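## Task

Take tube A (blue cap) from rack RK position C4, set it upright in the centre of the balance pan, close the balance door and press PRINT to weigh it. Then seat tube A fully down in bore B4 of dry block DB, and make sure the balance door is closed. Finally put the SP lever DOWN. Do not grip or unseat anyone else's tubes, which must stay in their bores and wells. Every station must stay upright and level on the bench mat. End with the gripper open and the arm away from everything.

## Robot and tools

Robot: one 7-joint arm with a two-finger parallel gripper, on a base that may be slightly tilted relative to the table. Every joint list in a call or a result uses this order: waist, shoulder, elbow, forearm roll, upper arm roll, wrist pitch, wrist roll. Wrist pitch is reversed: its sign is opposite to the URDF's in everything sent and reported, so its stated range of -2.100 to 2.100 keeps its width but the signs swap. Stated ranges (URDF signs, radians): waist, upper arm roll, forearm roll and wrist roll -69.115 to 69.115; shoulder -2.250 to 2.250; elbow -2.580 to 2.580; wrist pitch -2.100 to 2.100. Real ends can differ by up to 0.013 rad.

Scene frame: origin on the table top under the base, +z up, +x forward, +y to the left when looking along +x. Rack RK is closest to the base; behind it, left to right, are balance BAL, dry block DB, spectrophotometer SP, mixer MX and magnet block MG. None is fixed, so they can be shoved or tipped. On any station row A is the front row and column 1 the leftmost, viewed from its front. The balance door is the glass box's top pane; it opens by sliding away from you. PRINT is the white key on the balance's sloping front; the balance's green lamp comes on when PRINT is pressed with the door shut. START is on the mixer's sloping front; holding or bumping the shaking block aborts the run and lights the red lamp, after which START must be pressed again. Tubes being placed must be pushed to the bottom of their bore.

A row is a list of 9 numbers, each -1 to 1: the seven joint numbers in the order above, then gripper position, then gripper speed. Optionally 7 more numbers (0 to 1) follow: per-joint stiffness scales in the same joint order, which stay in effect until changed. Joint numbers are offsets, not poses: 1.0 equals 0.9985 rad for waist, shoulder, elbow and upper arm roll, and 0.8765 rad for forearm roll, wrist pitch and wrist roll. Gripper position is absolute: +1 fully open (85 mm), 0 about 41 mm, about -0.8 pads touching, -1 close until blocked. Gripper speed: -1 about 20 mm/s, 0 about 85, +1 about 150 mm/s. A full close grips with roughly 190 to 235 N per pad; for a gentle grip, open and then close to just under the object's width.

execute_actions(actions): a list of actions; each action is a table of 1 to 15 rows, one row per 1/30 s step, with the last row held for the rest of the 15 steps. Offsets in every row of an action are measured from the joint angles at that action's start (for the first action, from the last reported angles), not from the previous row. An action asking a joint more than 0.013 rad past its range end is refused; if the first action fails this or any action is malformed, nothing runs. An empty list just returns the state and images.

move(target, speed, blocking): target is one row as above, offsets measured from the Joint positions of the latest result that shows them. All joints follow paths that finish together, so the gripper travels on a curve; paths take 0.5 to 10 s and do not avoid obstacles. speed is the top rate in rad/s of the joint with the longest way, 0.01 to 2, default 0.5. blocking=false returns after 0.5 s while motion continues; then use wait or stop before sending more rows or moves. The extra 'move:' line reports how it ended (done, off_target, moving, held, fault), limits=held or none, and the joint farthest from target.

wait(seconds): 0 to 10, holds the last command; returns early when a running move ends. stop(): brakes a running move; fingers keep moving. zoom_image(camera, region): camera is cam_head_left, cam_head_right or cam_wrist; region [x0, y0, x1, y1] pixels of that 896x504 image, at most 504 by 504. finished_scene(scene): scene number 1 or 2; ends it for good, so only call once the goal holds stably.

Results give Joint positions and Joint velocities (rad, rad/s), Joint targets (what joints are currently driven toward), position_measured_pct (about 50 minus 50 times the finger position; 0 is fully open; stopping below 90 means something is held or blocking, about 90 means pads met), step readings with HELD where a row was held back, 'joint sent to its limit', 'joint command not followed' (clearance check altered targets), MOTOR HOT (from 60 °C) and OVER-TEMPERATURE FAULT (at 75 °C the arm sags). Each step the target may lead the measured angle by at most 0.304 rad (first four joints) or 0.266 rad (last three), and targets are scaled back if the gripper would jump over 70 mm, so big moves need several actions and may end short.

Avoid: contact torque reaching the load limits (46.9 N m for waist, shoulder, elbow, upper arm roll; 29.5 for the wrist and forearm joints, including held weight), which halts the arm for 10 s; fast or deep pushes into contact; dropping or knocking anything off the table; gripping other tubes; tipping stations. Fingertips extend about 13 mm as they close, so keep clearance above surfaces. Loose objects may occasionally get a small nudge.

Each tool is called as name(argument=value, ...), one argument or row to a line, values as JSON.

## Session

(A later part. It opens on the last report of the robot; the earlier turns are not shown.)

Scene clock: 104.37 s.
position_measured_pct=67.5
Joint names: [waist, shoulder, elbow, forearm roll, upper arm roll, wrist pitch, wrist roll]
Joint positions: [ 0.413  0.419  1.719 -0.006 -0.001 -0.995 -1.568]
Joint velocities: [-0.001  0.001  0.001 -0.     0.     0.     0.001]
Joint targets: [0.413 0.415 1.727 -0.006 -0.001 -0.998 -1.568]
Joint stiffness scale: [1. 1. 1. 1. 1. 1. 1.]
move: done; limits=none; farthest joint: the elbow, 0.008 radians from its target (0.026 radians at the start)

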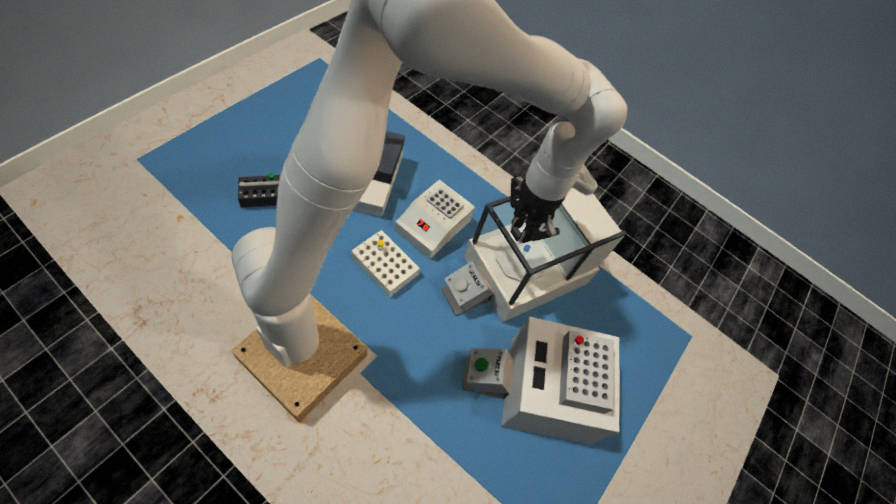

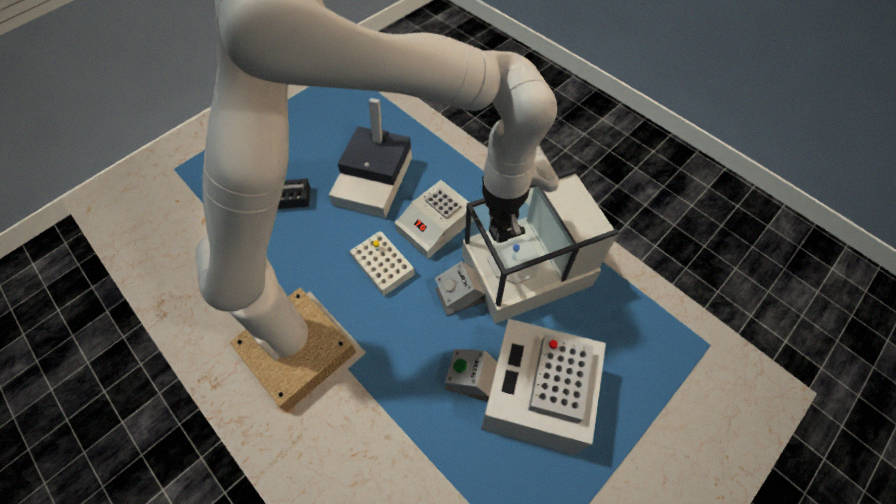

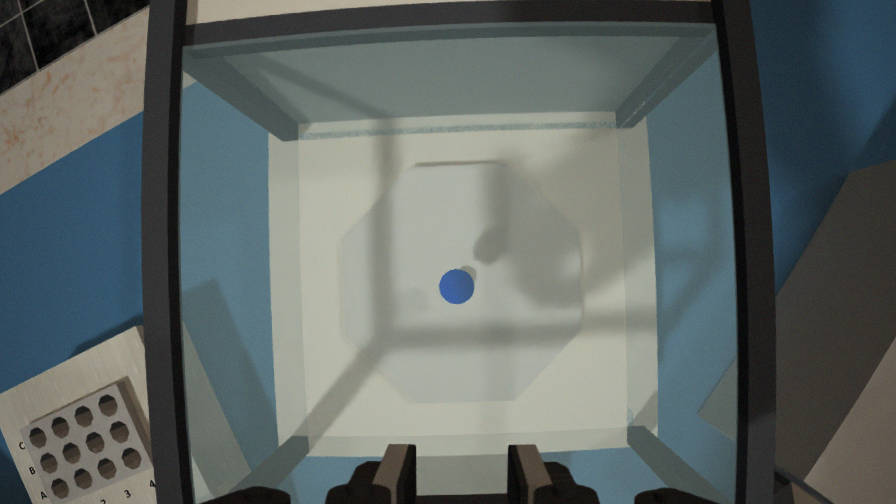

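move(
  target=[0,0,0,0,0,-0.012,0,0.1,0],
)

move(
  target=[0,-0.1,-0.06,0,0,-0.19,0,0.1,0],
  speed=0.3,
)

move(
  target=[0,-0.11,0.235,0,0,0.155,0,-0.85,0],
  speed=0.4,
)

Scene clock: 109.37 s.
position_measured_pct=45.2
Joint names: [waist, shoulder, elbow, forearm roll, upper arm roll, wrist pitch, wrist roll]
Joint positions: [ 0.413  0.419  1.719 -0.006 -0.001 -1.    -1.568]
Joint velocities: [-0.     0.    -0.    -0.     0.     0.001 -0.001]
Joint targets: [0.413 0.419 1.719 -0.006 -0.001 -1.005 -1.568]
Joint stiffness scale: [1. 1. 1. 1. 1. 1. 1.]
move: done; limits=none; farthest joint: the wrist pitch, 0.005 radians from its target (0.011 radians at the start)

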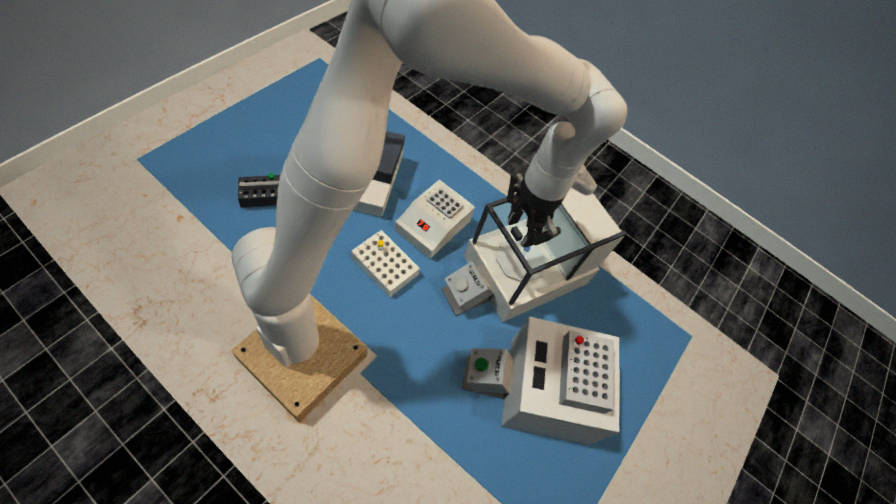

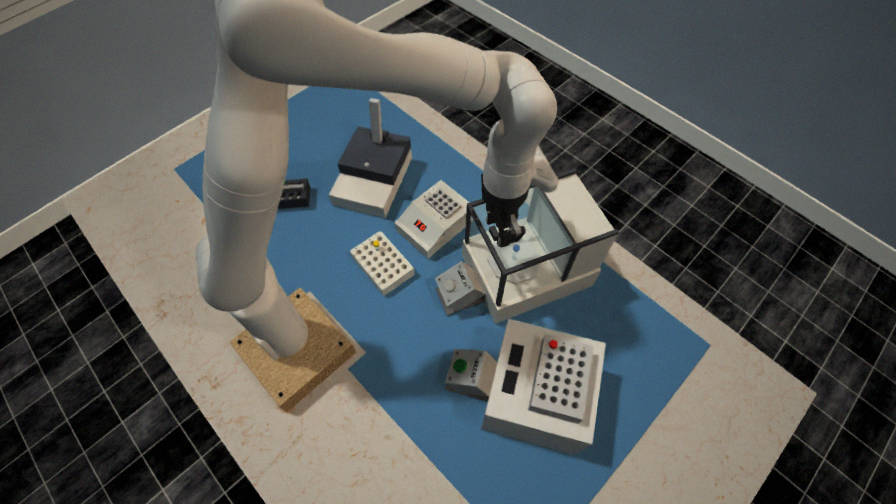

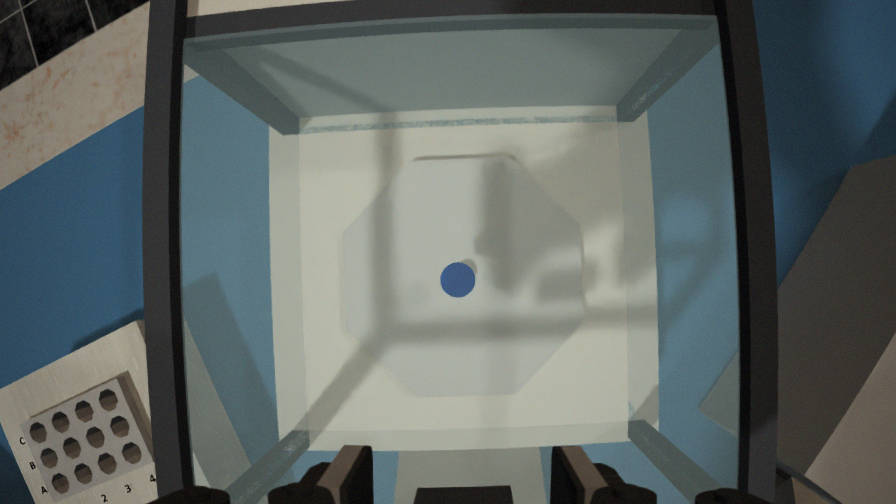

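Scene clock: 110.43 s.
position_measured_pct=45.2
Joint names: [waist, shoulder, elbow, forearm roll, upper arm roll, wrist pitch, wrist roll]
Joint positions: [ 0.413  0.322  1.664 -0.006 -0.001 -1.161 -1.568]
Joint velocities: [ 0.    -0.001  0.    -0.    -0.    -0.    -0.   ]
Joint targets: [0.413 0.319 1.659 -0.006 -0.001 -1.167 -1.568]
Joint stiffness scale: [1. 1. 1. 1. 1. 1. 1.]
move: done; limits=none; farthest joint: the elbow, 0.005 radians from its target (0.060 radians at the start)

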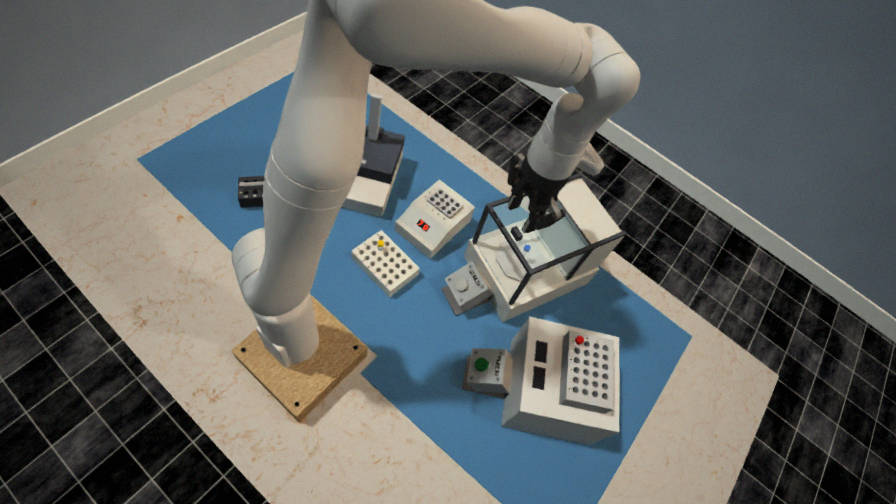

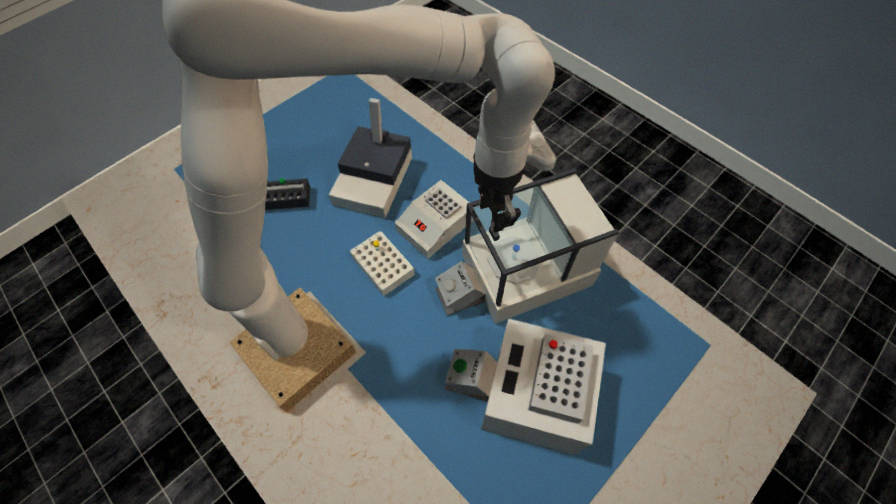

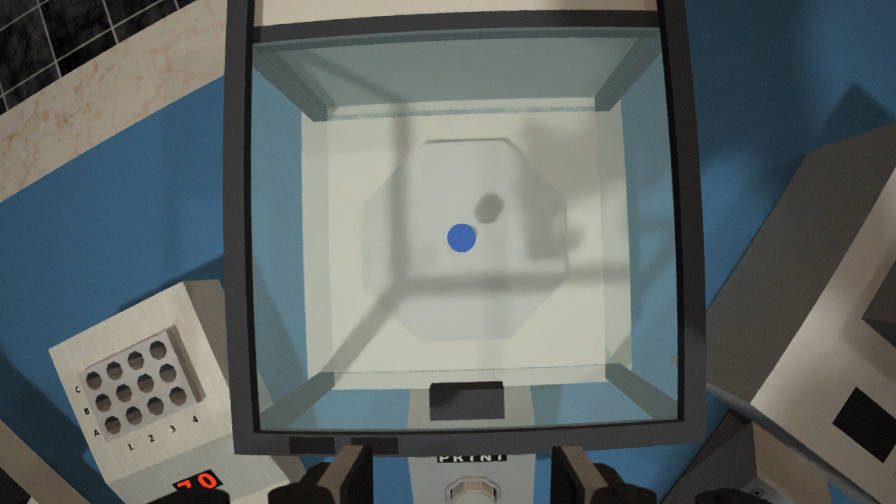

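Scene clock: 111.53 s.
position_measured_pct=90.5
Joint names: [waist, shoulder, elbow, forearm roll, upper arm roll, wrist pitch, wrist roll]
Joint positions: [ 0.413  0.214  1.894 -0.006 -0.001 -1.031 -1.568]
Joint velocities: [-0.    -0.003  0.001 -0.     0.     0.001 -0.001]
Joint targets: [0.413 0.212 1.899 -0.006 -0.001 -1.026 -1.568]
Joint stiffness scale: [1. 1. 1. 1. 1. 1. 1.]
move: done; limits=none; farthest joint: the wrist pitch, 0.006 radians from its target (0.136 radians at the start)

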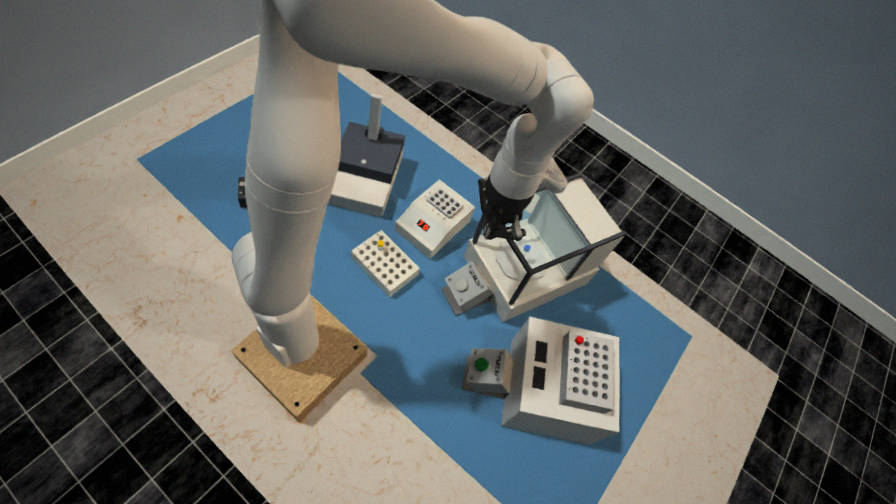

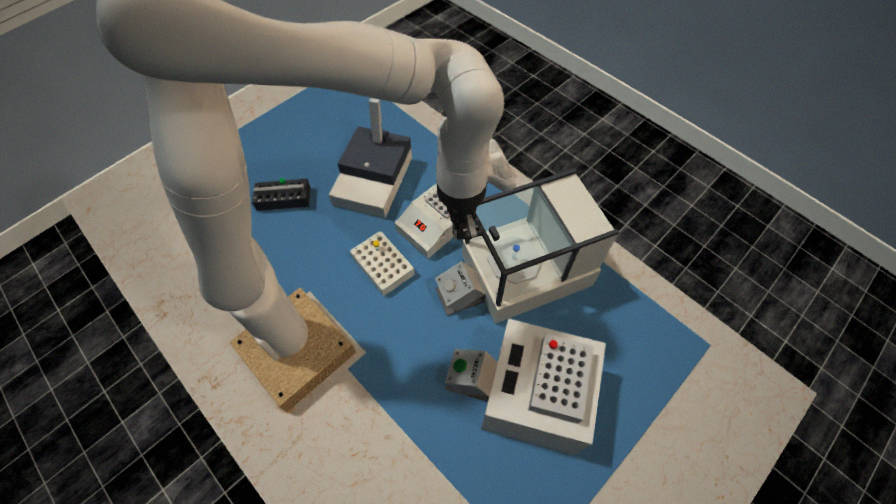

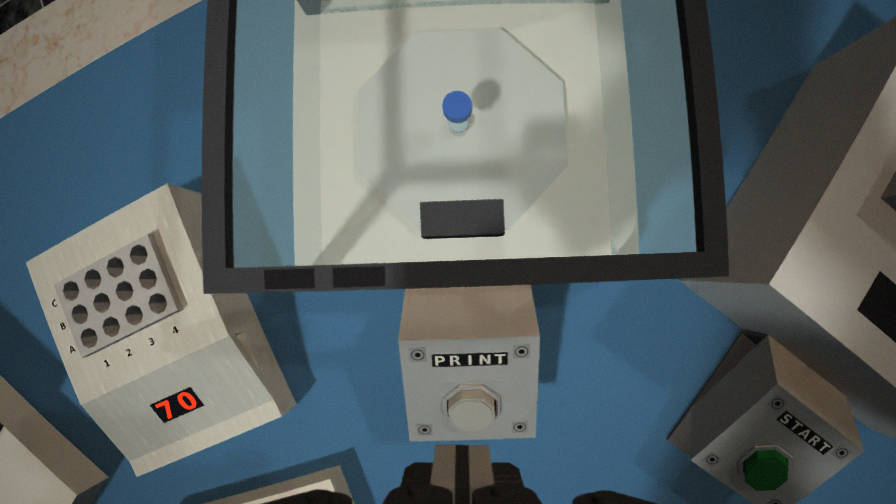

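move(
  target=[0,0.03,0.03,0,0,0.04,-0.75,-0.85,0],
  speed=0.6,
)

move(
  target=[0,0.215,0.168,0,0,0.43,0,-0.85,0],
  speed=0.3,
)

Scene clock: 116.07 s.
position_measured_pct=90.5
Joint names: [waist, shoulder, elbow, forearm roll, upper arm roll, wrist pitch, wrist roll]
Joint positions: [ 0.413  0.242  1.919 -0.006 -0.001 -1.001 -2.216]
Joint velocities: [ 0.001  0.001 -0.001 -0.    -0.    -0.    -0.001]
Joint targets: [0.413 0.244 1.924 -0.006 -0.001 -0.996 -2.226]
Joint stiffness scale: [1. 1. 1. 1. 1. 1. 1.]
move: done; limits=none; farthest joint: the wrist roll, 0.009 radians from its target (0.657 radians at the start)

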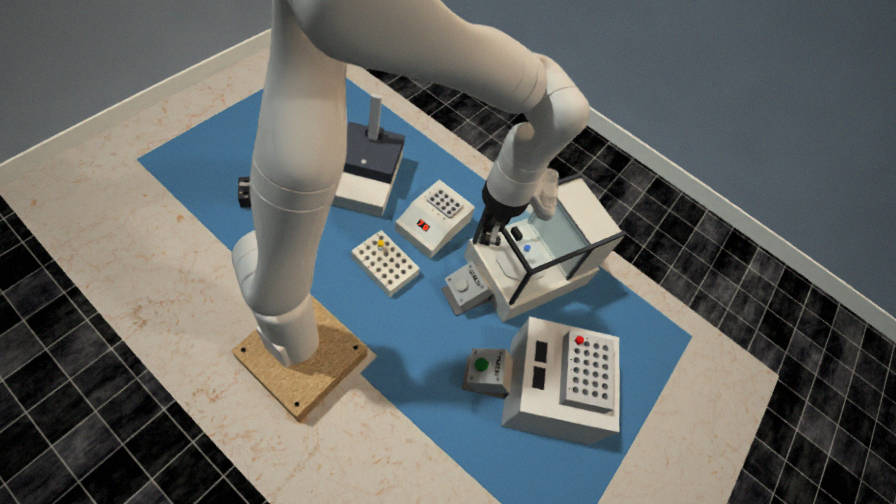

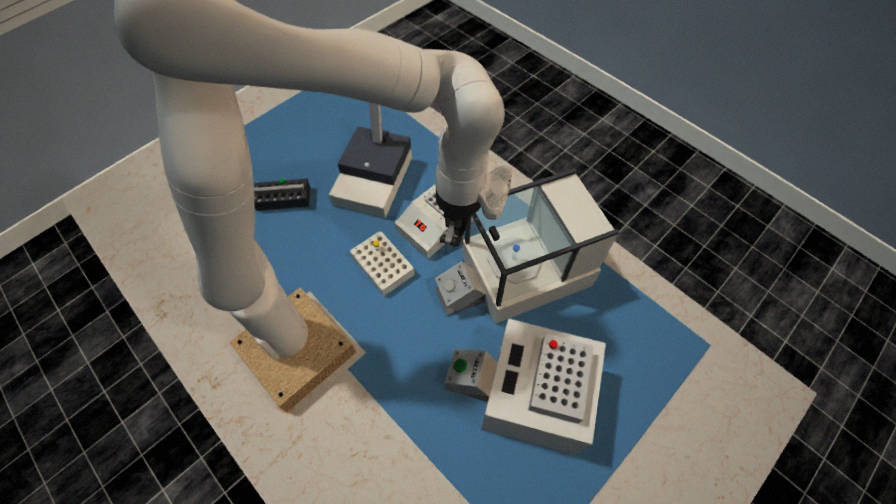

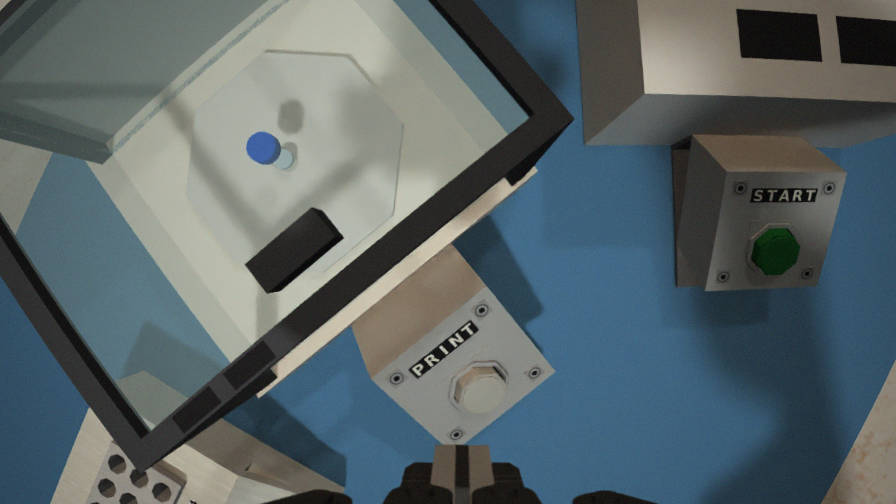

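Scene clock: 117.83 s.
position_measured_pct=90.5
Joint names: [waist, shoulder, elbow, forearm roll, upper arm roll, wrist pitch, wrist roll]
Joint positions: [ 0.413  0.454  2.082 -0.006 -0.001 -0.629 -2.216]
Joint velocities: [-0.     0.002  0.    -0.     0.     0.001  0.   ]
Joint targets: [0.413 0.457 2.087 -0.006 -0.001 -0.624 -2.216]
Joint stiffness scale: [1. 1. 1. 1. 1. 1. 1.]
move: done; limits=none; farthest joint: the elbow, 0.005 radians from its target (0.168 radians at the start)

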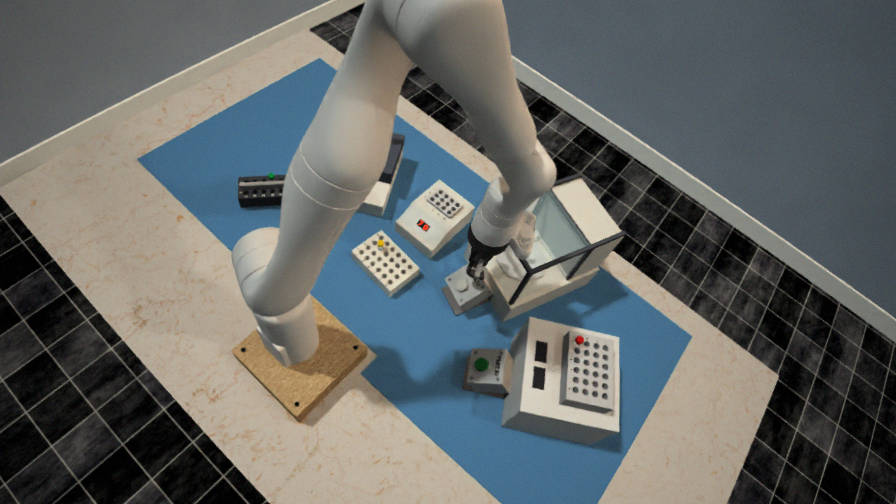

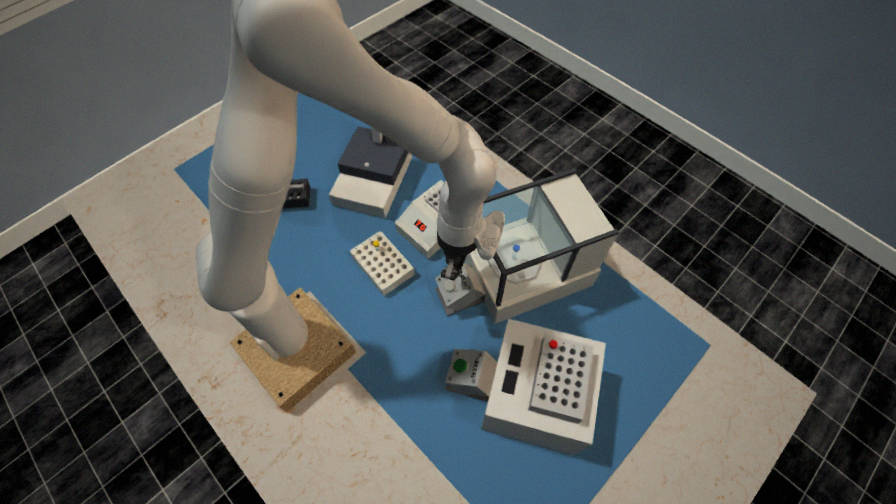

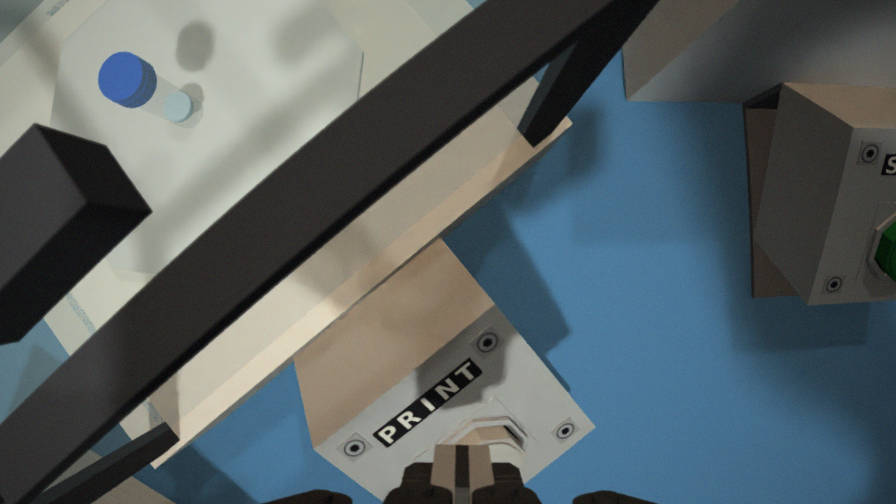

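move(
  target=[0.015,0.085,0.034,0,0,0.135,-0.15,-0.85,0],
  speed=0.1,
)

move(
  target=[0,0.028,0.012,0,0,0.04,0,-0.85,0],
  speed=0.04,
)

Scene clock: 122.10 s.
position_measured_pct=90.5
Joint names: [waist, shoulder, elbow, forearm roll, upper arm roll, wrist pitch, wrist roll]
Joint positions: [ 0.426  0.537  2.111 -0.006 -0.001 -0.516 -2.338]
Joint velocities: [-0.     0.002  0.001 -0.001  0.     0.001  0.   ]
Joint targets: [0.428 0.539 2.116 -0.006 -0.001 -0.511 -2.348]
Joint stiffness scale: [1. 1. 1. 1. 1. 1. 1.]
move: done; limits=none; farthest joint: the wrist roll, 0.009 radians from its target (0.131 radians at the start)

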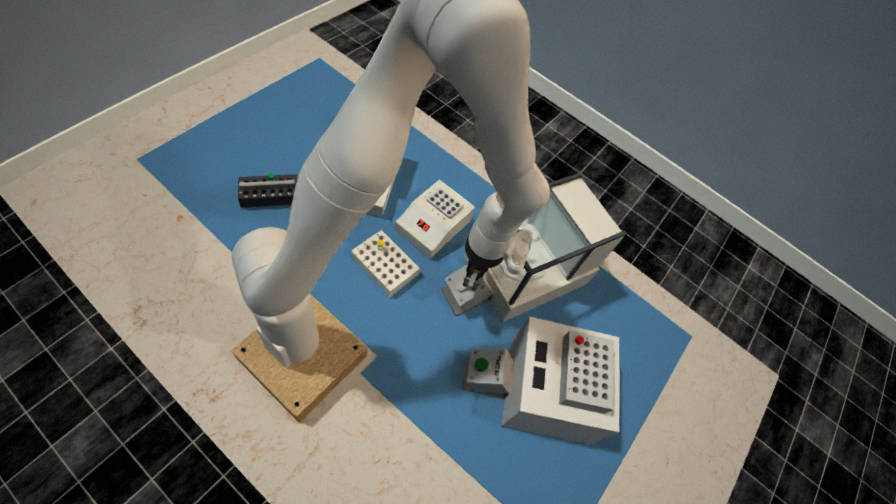

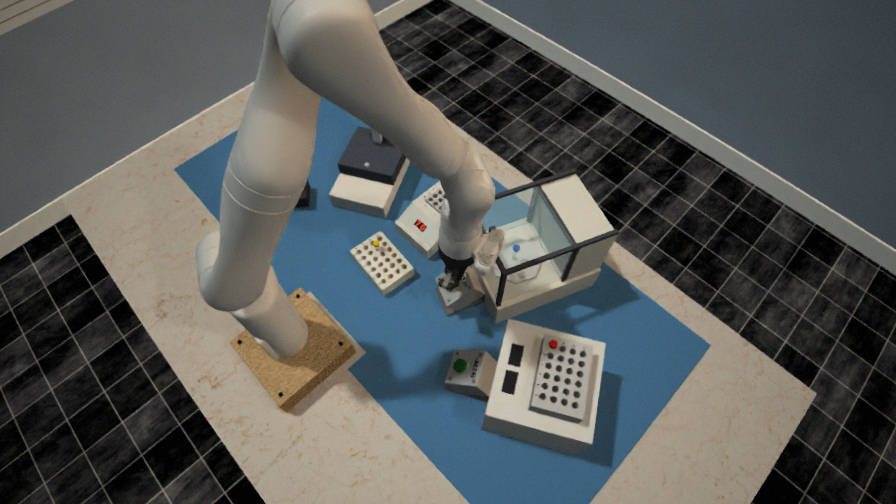

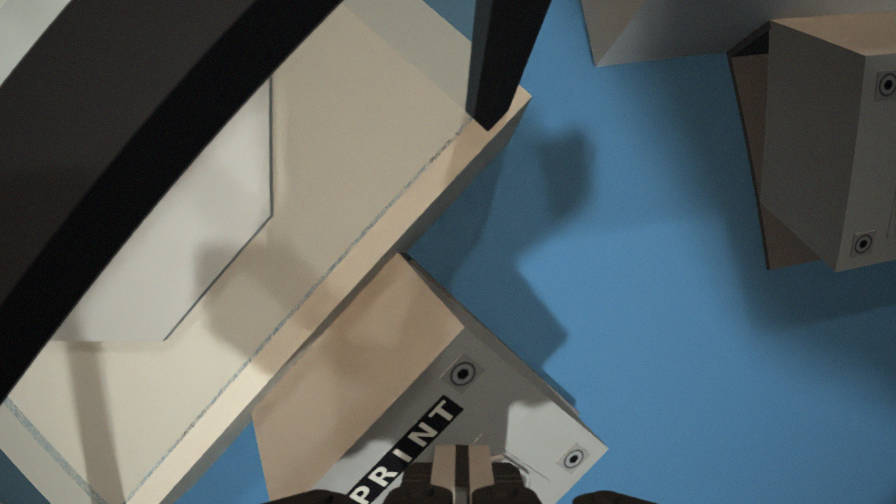

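Scene clock: 123.20 s.
position_measured_pct=90.5
Joint names: [waist, shoulder, elbow, forearm roll, upper arm roll, wrist pitch, wrist roll]
Joint positions: [ 0.426  0.543  2.117 -0.006 -0.001 -0.5   -2.338]
Joint velocities: [ 0.001  0.    -0.     0.    -0.001  0.001  0.   ]
Joint targets: [0.426 0.565 2.123 -0.006 -0.001 -0.481 -2.338]
Joint stiffness scale: [1. 1. 1. 1. 1. 1. 1.]
move: off_target; limits=none; farthest joint: the shoulder, 0.022 radians from its target (0.028 radians at the start)

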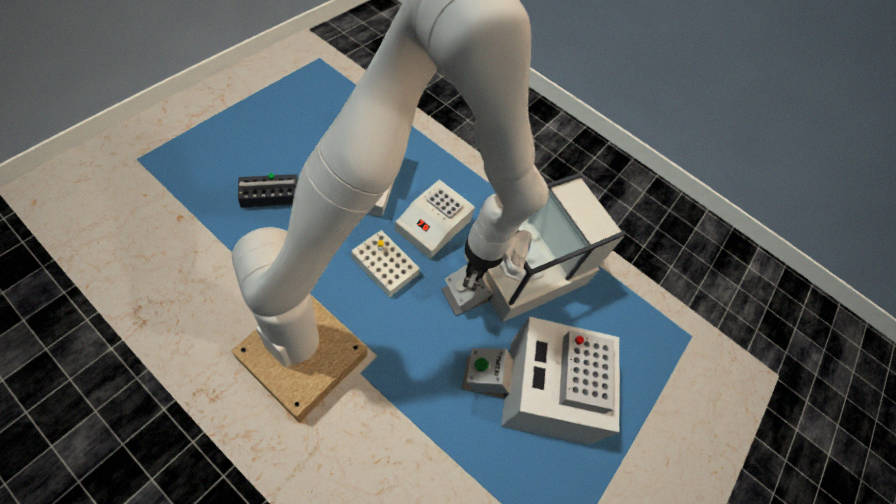

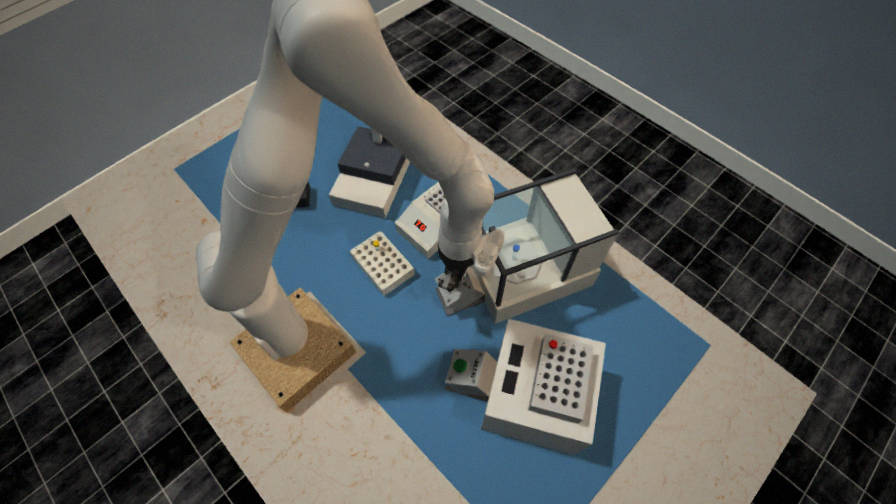

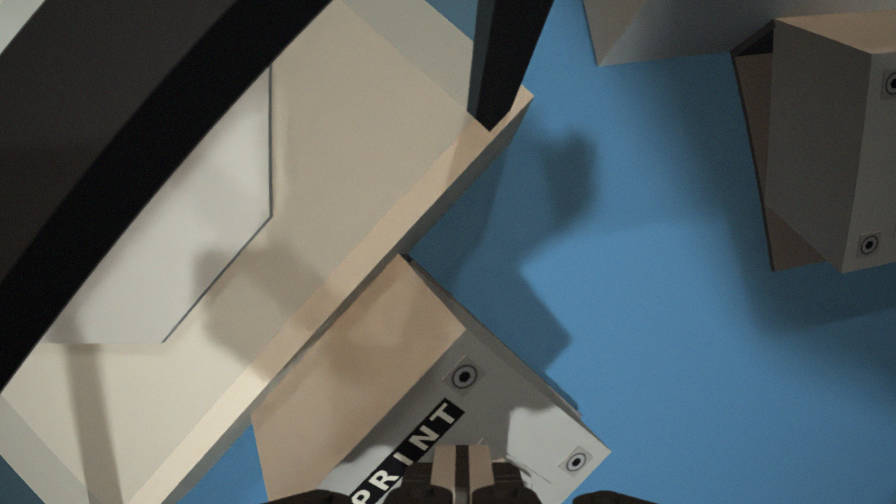

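execute_actions(
  actions=[],
)

Scene clock: 142.00 s.
position_measured_pct=90.5
Joint names: [waist, shoulder, elbow, forearm roll, upper arm roll, wrist pitch, wrist roll]
Joint positions: [ 0.426  0.543  2.117 -0.006 -0.001 -0.5   -2.338]
Joint velocities: [-0.001  0.001  0.     0.     0.001 -0.001 -0.   ]
Joint targets: [0.426 0.565 2.123 -0.006 -0.001 -0.481 -2.338]
Joint stiffness scale: [1. 1. 1. 1. 1. 1. 1.]

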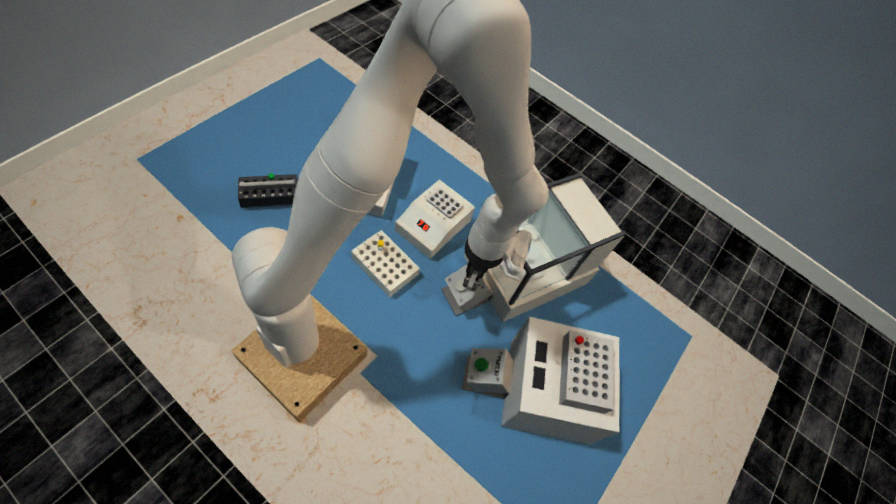

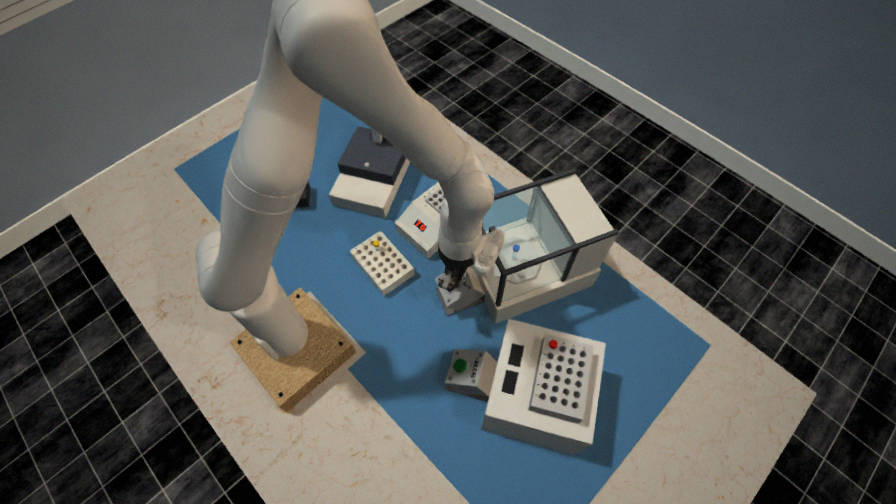

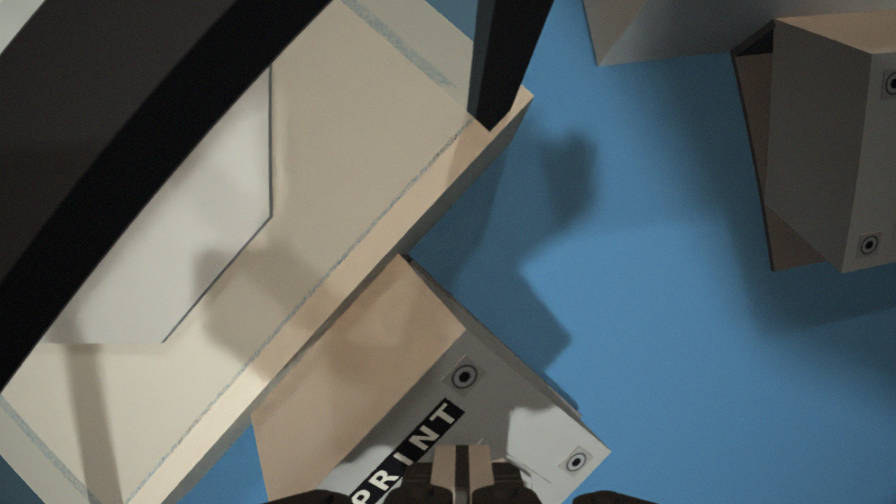

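move(
  target=[0,-0.33,-0.224,0,0,-0.606,0,-0.85,0],
  speed=0.4,
)

move(
  target=[-0.013,-0.207,0.033,0,0,-0.2,0.885,0.1,0],
  speed=0.6,
)

Scene clock: 147.27 s.
position_measured_pct=90.5
Joint names: [waist, shoulder, elbow, forearm roll, upper arm roll, wrist pitch, wrist roll]
Joint positions: [ 0.426  0.216  1.898 -0.006 -0.001 -1.026 -2.338]
Joint velocities: [-0.001 -0.002 -0.     0.    -0.    -0.     0.001]
Joint targets: [0.426 0.214 1.893 -0.006 -0.001 -1.031 -2.338]
Joint stiffness scale: [1. 1. 1. 1. 1. 1. 1.]
move: done; limits=none; farthest joint: the elbow, 0.005 radians from its target (0.223 radians at the start)

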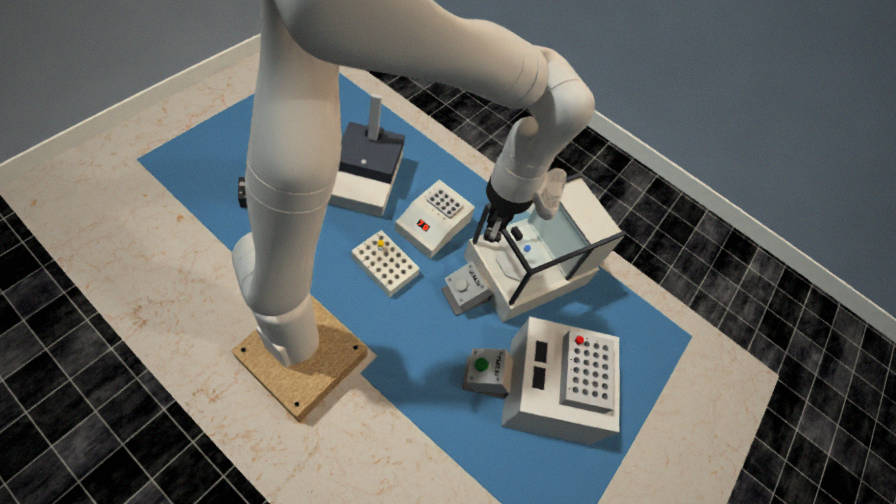

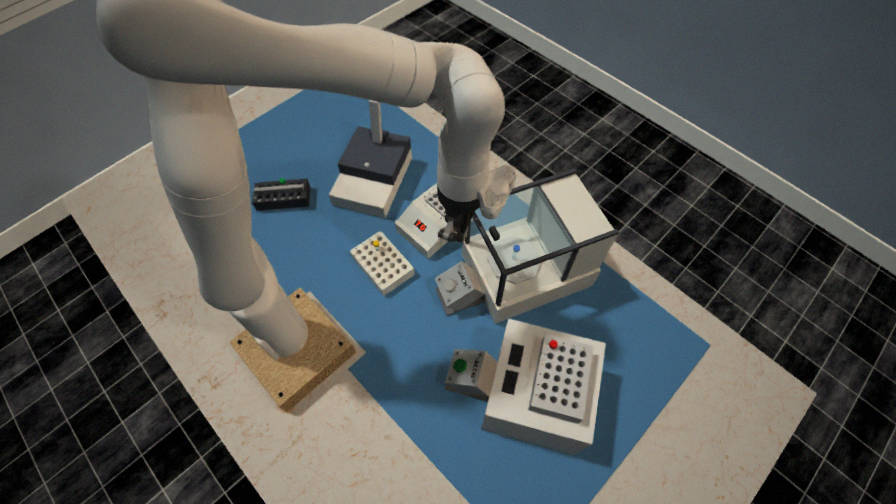

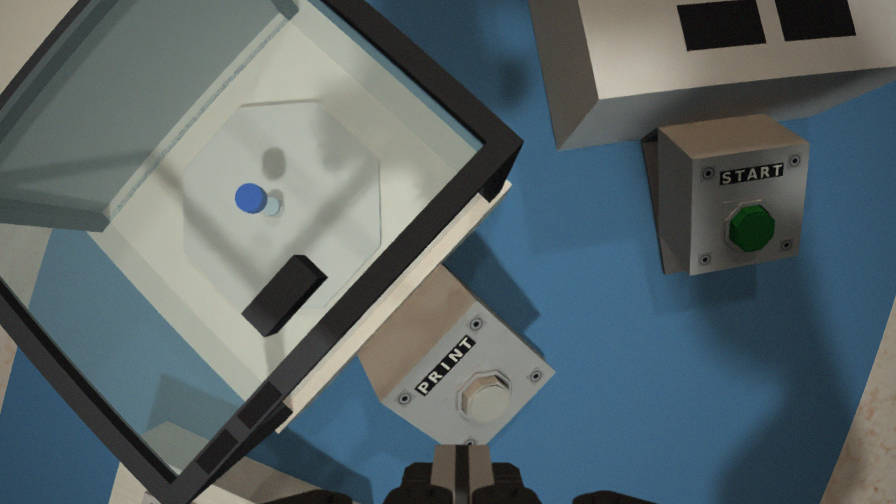

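Scene clock: 149.10 s.
position_measured_pct=45.2
Joint names: [waist, shoulder, elbow, forearm roll, upper arm roll, wrist pitch, wrist roll]
Joint positions: [ 0.415  0.012  1.926 -0.006 -0.001 -1.196 -1.572]
Joint velocities: [ 0.001 -0.002  0.     0.001 -0.     0.    -0.001]
Joint targets: [0.413 0.009 1.931 -0.006 -0.001 -1.201 -1.563]
Joint stiffness scale: [1. 1. 1. 1. 1. 1. 1.]
move: done; limits=none; farthest joint: the wrist roll, 0.010 radians from its target (0.776 radians at the start)

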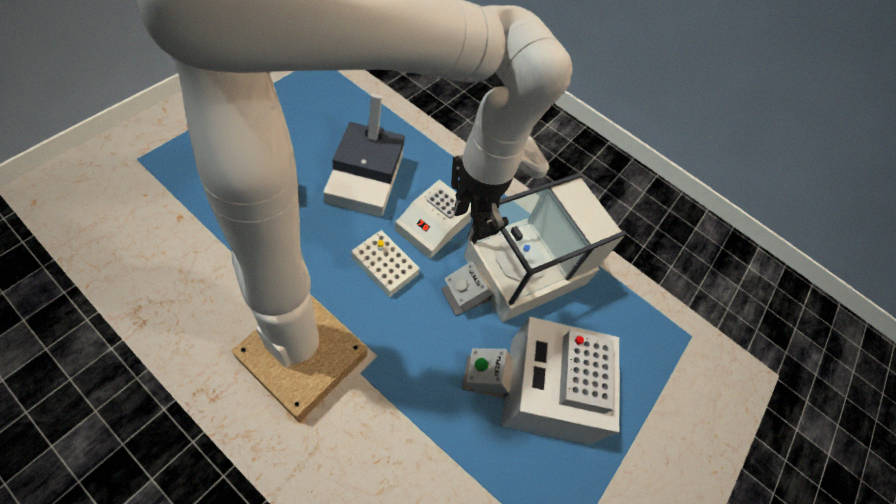

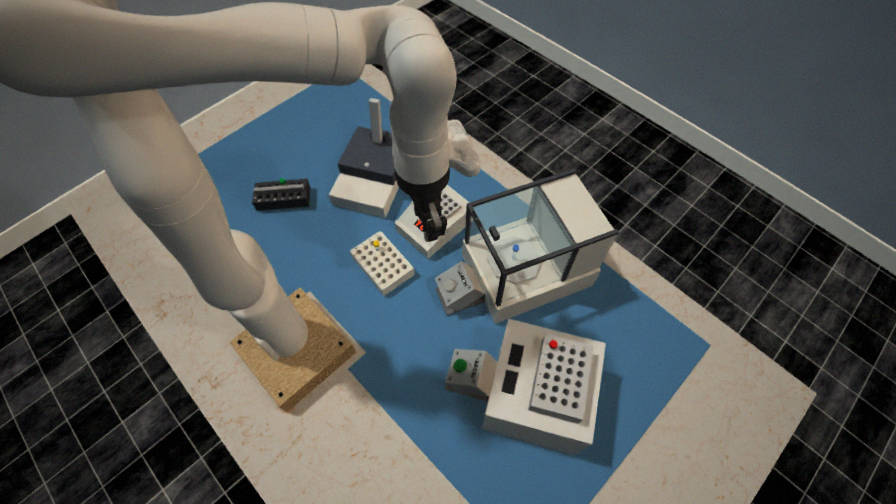

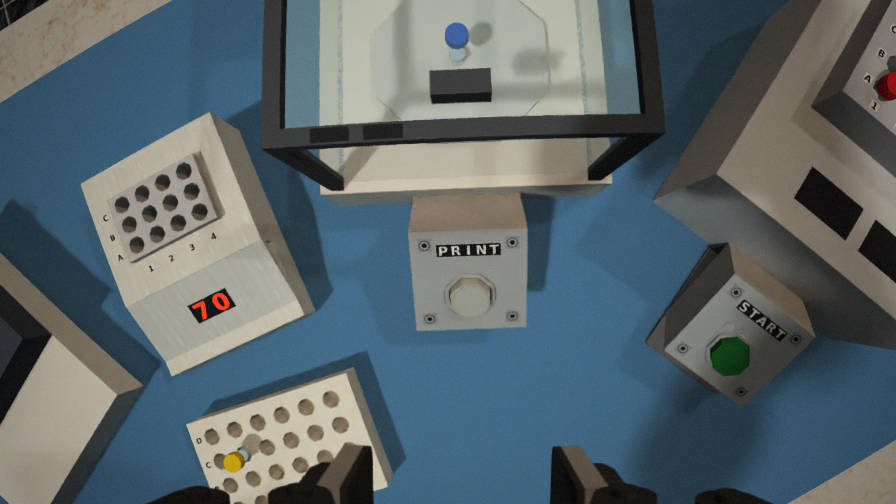

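move(
  target=[0,0.205,-0.035,0,0,0.195,0,-0.85,0],
)

Scene clock: 156.53 s.
position_measured_pct=90.5
Joint names: [waist, shoulder, elbow, forearm roll, upper arm roll, wrist pitch, wrist roll]
Joint positions: [ 0.415  0.214  1.896 -0.006 -0.001 -1.03  -1.572]
Joint velocities: [-0.001  0.001 -0.    -0.    -0.     0.     0.001]
Joint targets: [0.415 0.216 1.891 -0.006 -0.001 -1.025 -1.572]
Joint stiffness scale: [1. 1. 1. 1. 1. 1. 1.]
move: done; limits=none; farthest joint: the elbow, 0.005 radians from its target (0.035 radians at the start)

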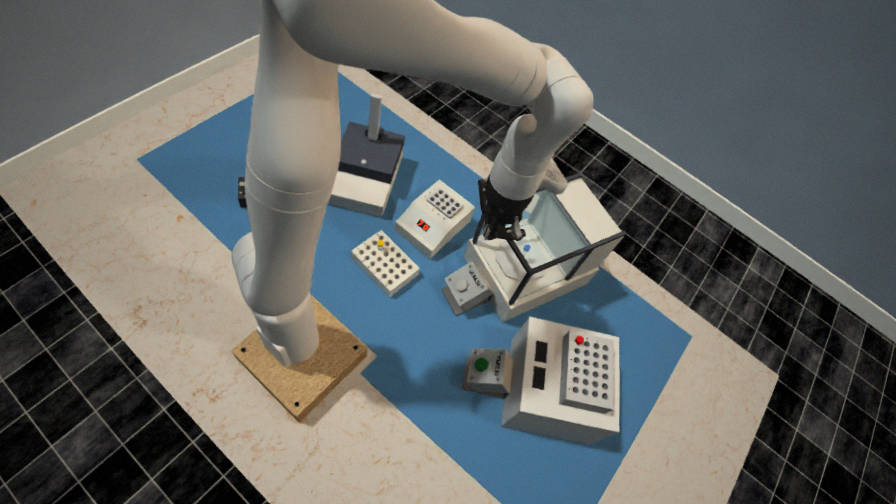

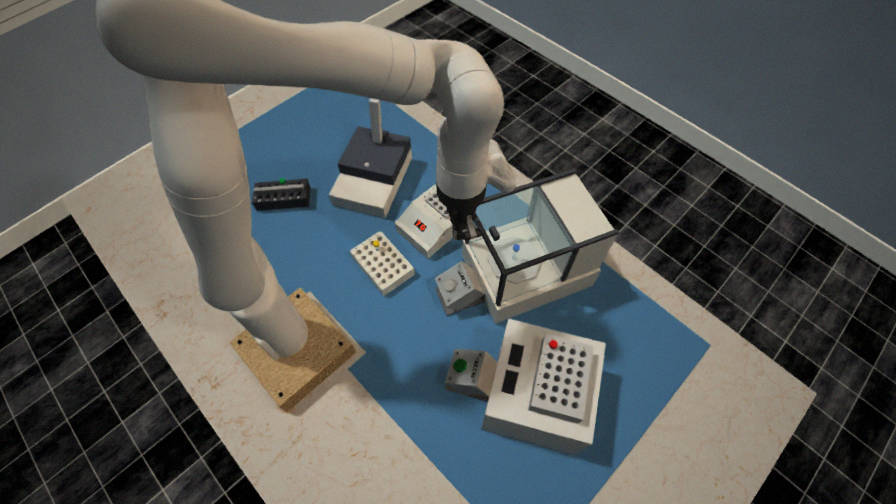

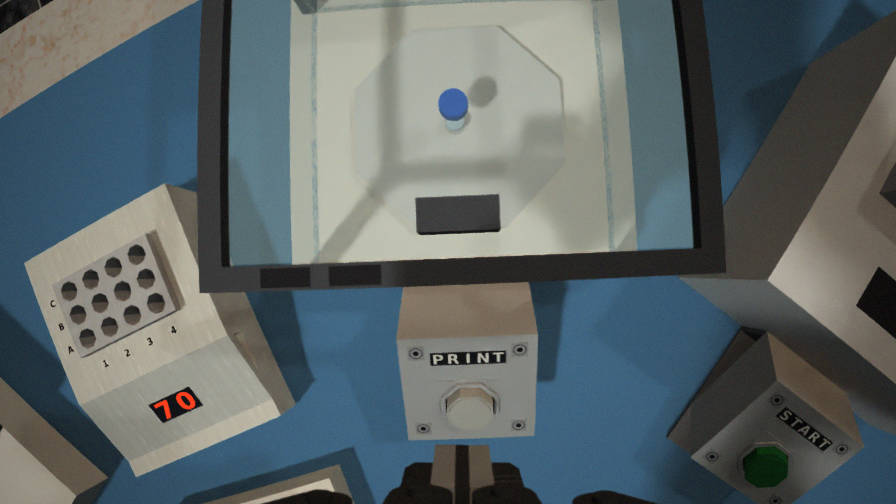

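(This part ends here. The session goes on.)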